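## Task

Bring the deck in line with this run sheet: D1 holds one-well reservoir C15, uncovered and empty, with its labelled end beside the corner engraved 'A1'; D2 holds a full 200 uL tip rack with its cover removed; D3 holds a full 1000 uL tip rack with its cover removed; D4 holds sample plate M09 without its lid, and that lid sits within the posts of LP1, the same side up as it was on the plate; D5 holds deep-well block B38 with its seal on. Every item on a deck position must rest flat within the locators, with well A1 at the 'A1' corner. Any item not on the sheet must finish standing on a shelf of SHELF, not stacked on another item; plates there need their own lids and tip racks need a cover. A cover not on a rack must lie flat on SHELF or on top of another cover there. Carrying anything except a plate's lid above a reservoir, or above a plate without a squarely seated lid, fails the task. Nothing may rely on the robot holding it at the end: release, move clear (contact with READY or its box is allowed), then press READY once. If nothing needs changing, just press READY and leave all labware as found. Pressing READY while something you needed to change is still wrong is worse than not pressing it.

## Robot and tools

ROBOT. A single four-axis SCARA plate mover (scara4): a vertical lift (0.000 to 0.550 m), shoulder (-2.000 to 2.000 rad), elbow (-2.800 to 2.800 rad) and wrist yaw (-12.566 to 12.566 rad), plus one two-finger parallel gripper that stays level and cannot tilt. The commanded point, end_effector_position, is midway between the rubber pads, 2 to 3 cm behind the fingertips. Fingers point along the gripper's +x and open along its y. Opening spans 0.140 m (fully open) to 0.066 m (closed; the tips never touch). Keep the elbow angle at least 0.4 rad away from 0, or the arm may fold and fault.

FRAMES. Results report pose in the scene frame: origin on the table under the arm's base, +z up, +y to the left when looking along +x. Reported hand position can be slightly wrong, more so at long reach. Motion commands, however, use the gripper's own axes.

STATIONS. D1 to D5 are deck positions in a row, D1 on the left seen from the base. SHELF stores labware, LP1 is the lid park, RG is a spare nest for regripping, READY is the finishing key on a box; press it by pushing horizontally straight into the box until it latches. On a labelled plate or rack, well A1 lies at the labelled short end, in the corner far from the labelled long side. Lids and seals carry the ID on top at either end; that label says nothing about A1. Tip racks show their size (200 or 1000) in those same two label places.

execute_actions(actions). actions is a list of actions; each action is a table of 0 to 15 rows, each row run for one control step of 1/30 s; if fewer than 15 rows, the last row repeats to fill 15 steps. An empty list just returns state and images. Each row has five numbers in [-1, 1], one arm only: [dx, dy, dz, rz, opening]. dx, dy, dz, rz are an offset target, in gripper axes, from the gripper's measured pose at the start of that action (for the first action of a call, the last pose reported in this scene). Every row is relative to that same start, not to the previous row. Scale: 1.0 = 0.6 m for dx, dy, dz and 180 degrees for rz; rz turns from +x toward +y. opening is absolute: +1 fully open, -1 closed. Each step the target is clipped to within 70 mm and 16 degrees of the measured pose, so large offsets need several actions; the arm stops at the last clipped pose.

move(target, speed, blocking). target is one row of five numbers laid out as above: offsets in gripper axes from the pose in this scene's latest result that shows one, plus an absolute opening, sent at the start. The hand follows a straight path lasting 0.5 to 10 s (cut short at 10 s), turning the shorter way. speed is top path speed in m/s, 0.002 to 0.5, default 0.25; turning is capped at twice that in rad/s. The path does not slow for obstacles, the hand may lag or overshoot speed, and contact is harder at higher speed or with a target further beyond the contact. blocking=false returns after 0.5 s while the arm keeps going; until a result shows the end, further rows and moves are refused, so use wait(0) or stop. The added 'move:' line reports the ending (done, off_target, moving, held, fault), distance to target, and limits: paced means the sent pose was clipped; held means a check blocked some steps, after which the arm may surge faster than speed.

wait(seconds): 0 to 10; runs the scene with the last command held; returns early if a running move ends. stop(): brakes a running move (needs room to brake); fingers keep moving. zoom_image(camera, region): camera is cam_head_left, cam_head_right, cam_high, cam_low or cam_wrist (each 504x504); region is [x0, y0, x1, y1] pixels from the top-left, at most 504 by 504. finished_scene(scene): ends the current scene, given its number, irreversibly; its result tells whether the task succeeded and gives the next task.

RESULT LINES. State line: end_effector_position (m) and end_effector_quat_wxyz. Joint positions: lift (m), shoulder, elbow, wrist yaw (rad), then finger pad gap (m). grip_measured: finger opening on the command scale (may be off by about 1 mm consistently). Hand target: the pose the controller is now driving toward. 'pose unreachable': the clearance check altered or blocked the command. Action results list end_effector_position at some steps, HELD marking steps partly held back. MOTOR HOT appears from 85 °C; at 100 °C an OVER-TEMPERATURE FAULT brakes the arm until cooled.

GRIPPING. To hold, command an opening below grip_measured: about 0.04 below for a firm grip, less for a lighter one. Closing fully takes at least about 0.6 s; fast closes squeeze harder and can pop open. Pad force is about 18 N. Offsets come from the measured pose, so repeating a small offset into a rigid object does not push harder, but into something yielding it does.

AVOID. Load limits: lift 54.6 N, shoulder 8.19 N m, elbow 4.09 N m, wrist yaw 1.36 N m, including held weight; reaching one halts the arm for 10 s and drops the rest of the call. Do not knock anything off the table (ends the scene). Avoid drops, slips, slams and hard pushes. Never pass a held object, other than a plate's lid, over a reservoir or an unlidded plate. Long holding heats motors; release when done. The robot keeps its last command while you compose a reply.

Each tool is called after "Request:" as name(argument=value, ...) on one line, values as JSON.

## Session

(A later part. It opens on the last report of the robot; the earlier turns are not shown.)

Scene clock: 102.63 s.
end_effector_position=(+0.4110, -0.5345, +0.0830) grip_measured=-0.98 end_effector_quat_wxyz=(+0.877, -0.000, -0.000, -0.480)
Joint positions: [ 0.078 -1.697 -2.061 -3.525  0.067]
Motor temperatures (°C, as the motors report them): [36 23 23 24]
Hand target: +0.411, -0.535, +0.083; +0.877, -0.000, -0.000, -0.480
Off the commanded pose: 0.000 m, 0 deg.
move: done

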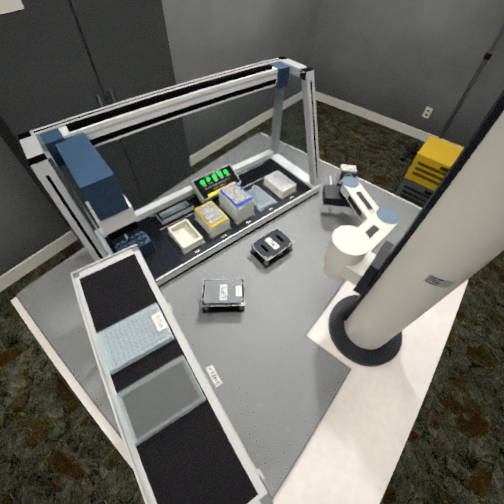

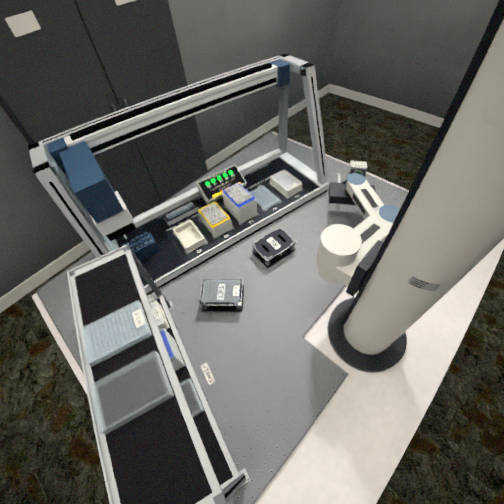

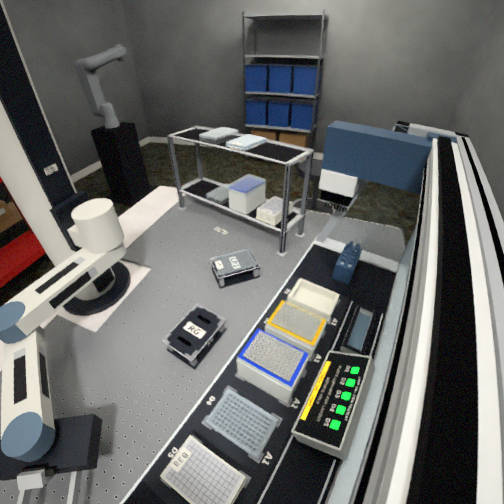

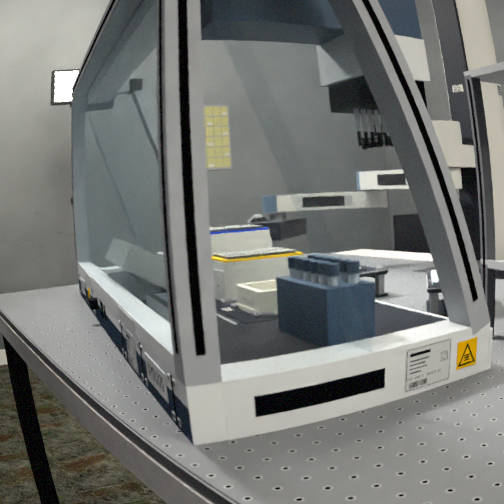

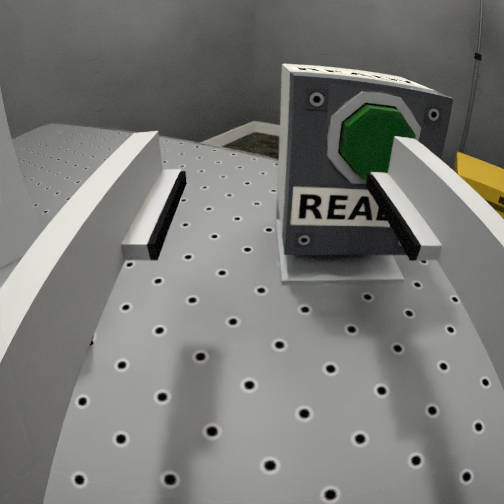

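Request:
move(target=[0.0, 0.0055, 0.005, 0, -1], speed=0.05)

Request:
move(target=[0.028, 0, 0, 0, -1], speed=0.02)

Scene clock: 104.20 s.
end_effector_position=(+0.4137, -0.5327, +0.0860) grip_measured=-0.98 end_effector_quat_wxyz=(+0.877, -0.000, -0.000, -0.480)
Joint positions: [ 0.081 -1.692 -2.056 -3.535  0.067]
Motor temperatures (°C, as the motors report them): [36 23 23 24]
Hand target: +0.414, -0.533, +0.086; +0.877, -0.000, -0.000, -0.480
Off the commanded pose: 0.000 m, 0 deg.
move: done

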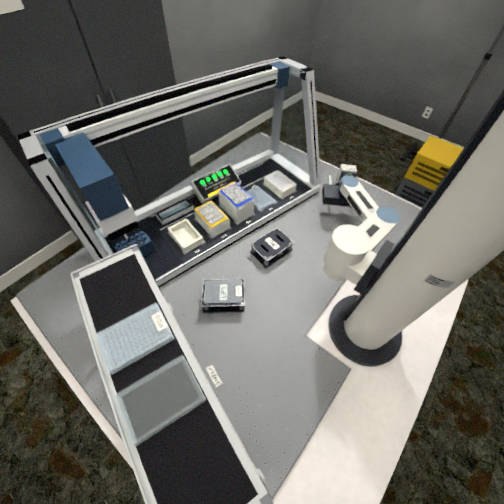

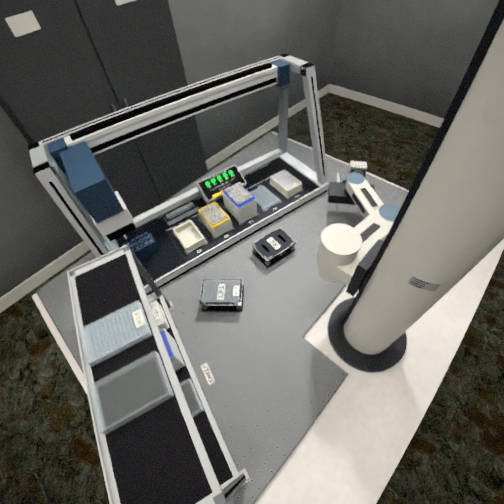

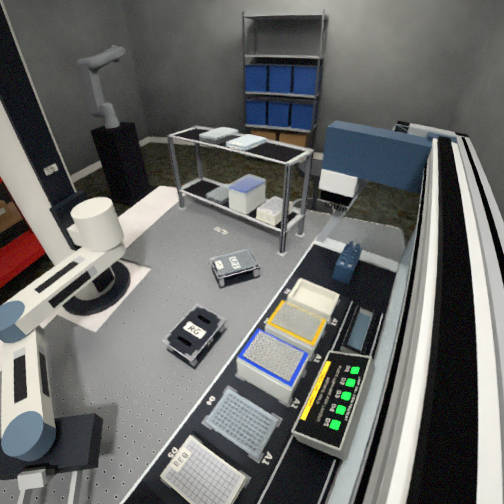

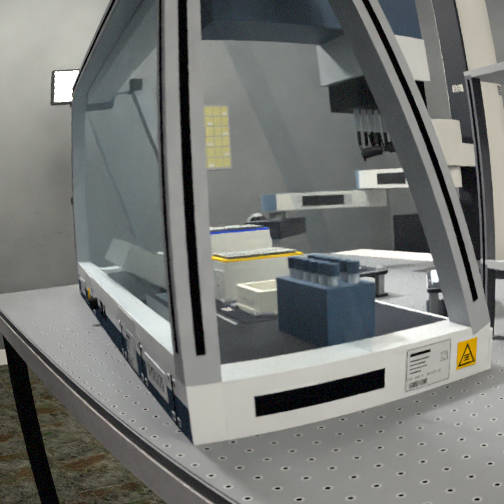

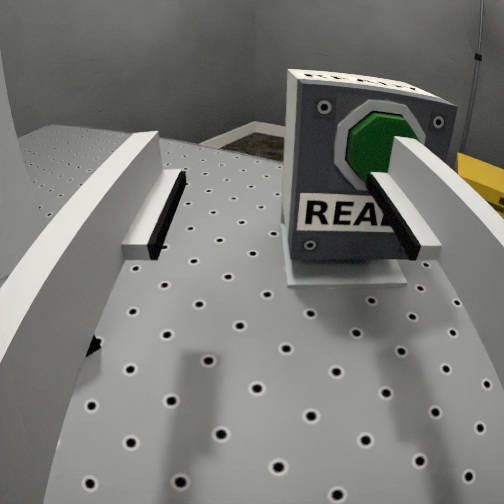

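Scene clock: 104.87 s.
end_effector_position=(+0.4205, -0.5435, +0.0860) grip_measured=-0.98 end_effector_quat_wxyz=(+0.877, -0.000, -0.000, -0.480)
Joint positions: [ 0.081 -1.643 -2.154 -3.489  0.067]
Motor temperatures (°C, as the motors report them): [36 23 23 24]
move: unfinished (the scene ended)
The task's run has ended: the event that ends the task has happened.

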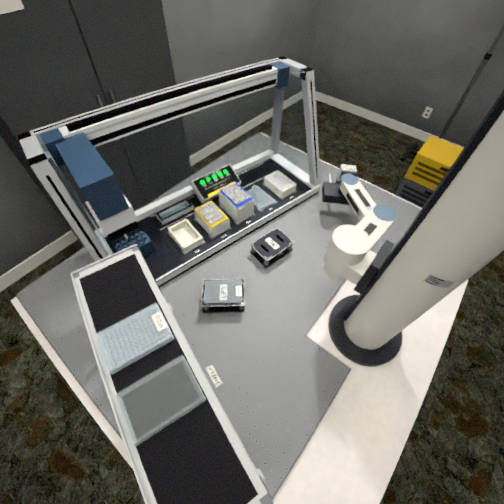

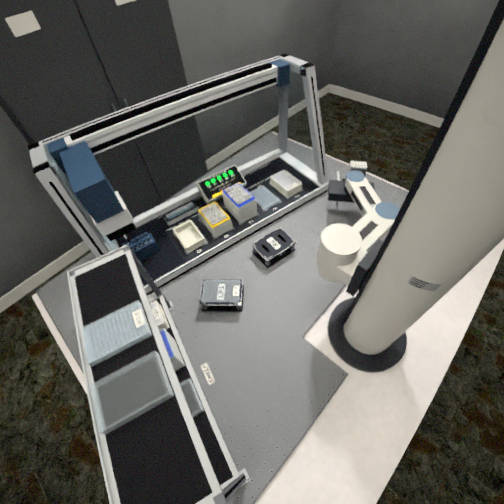

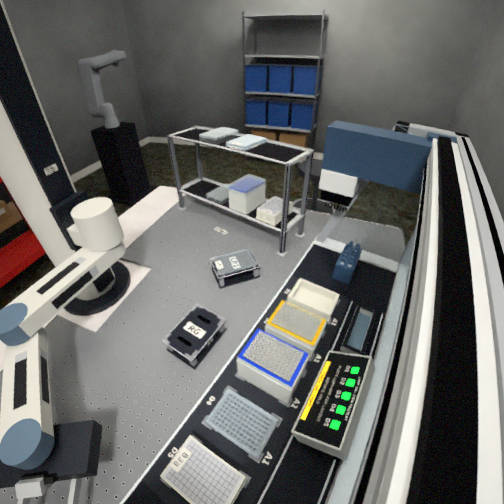

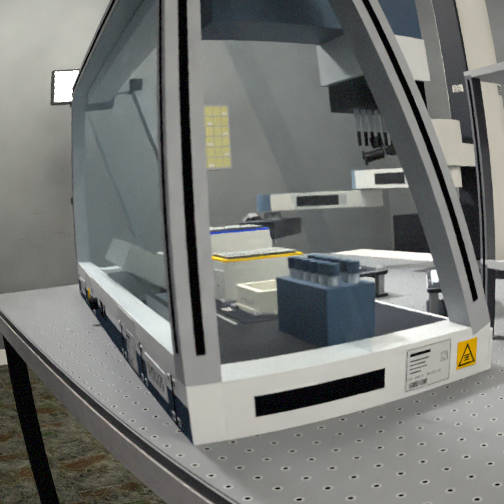

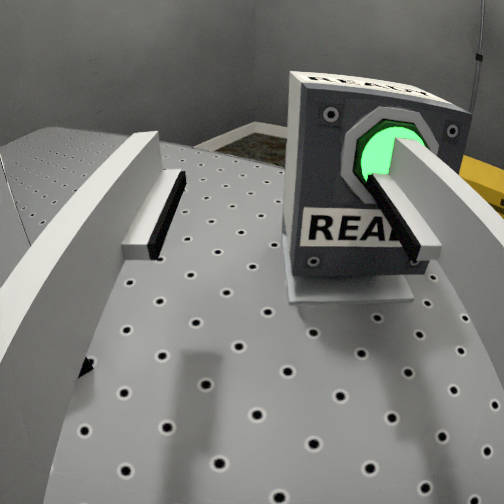

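Request:
finished_scene(scene=2)

The scene is finished: the task was done.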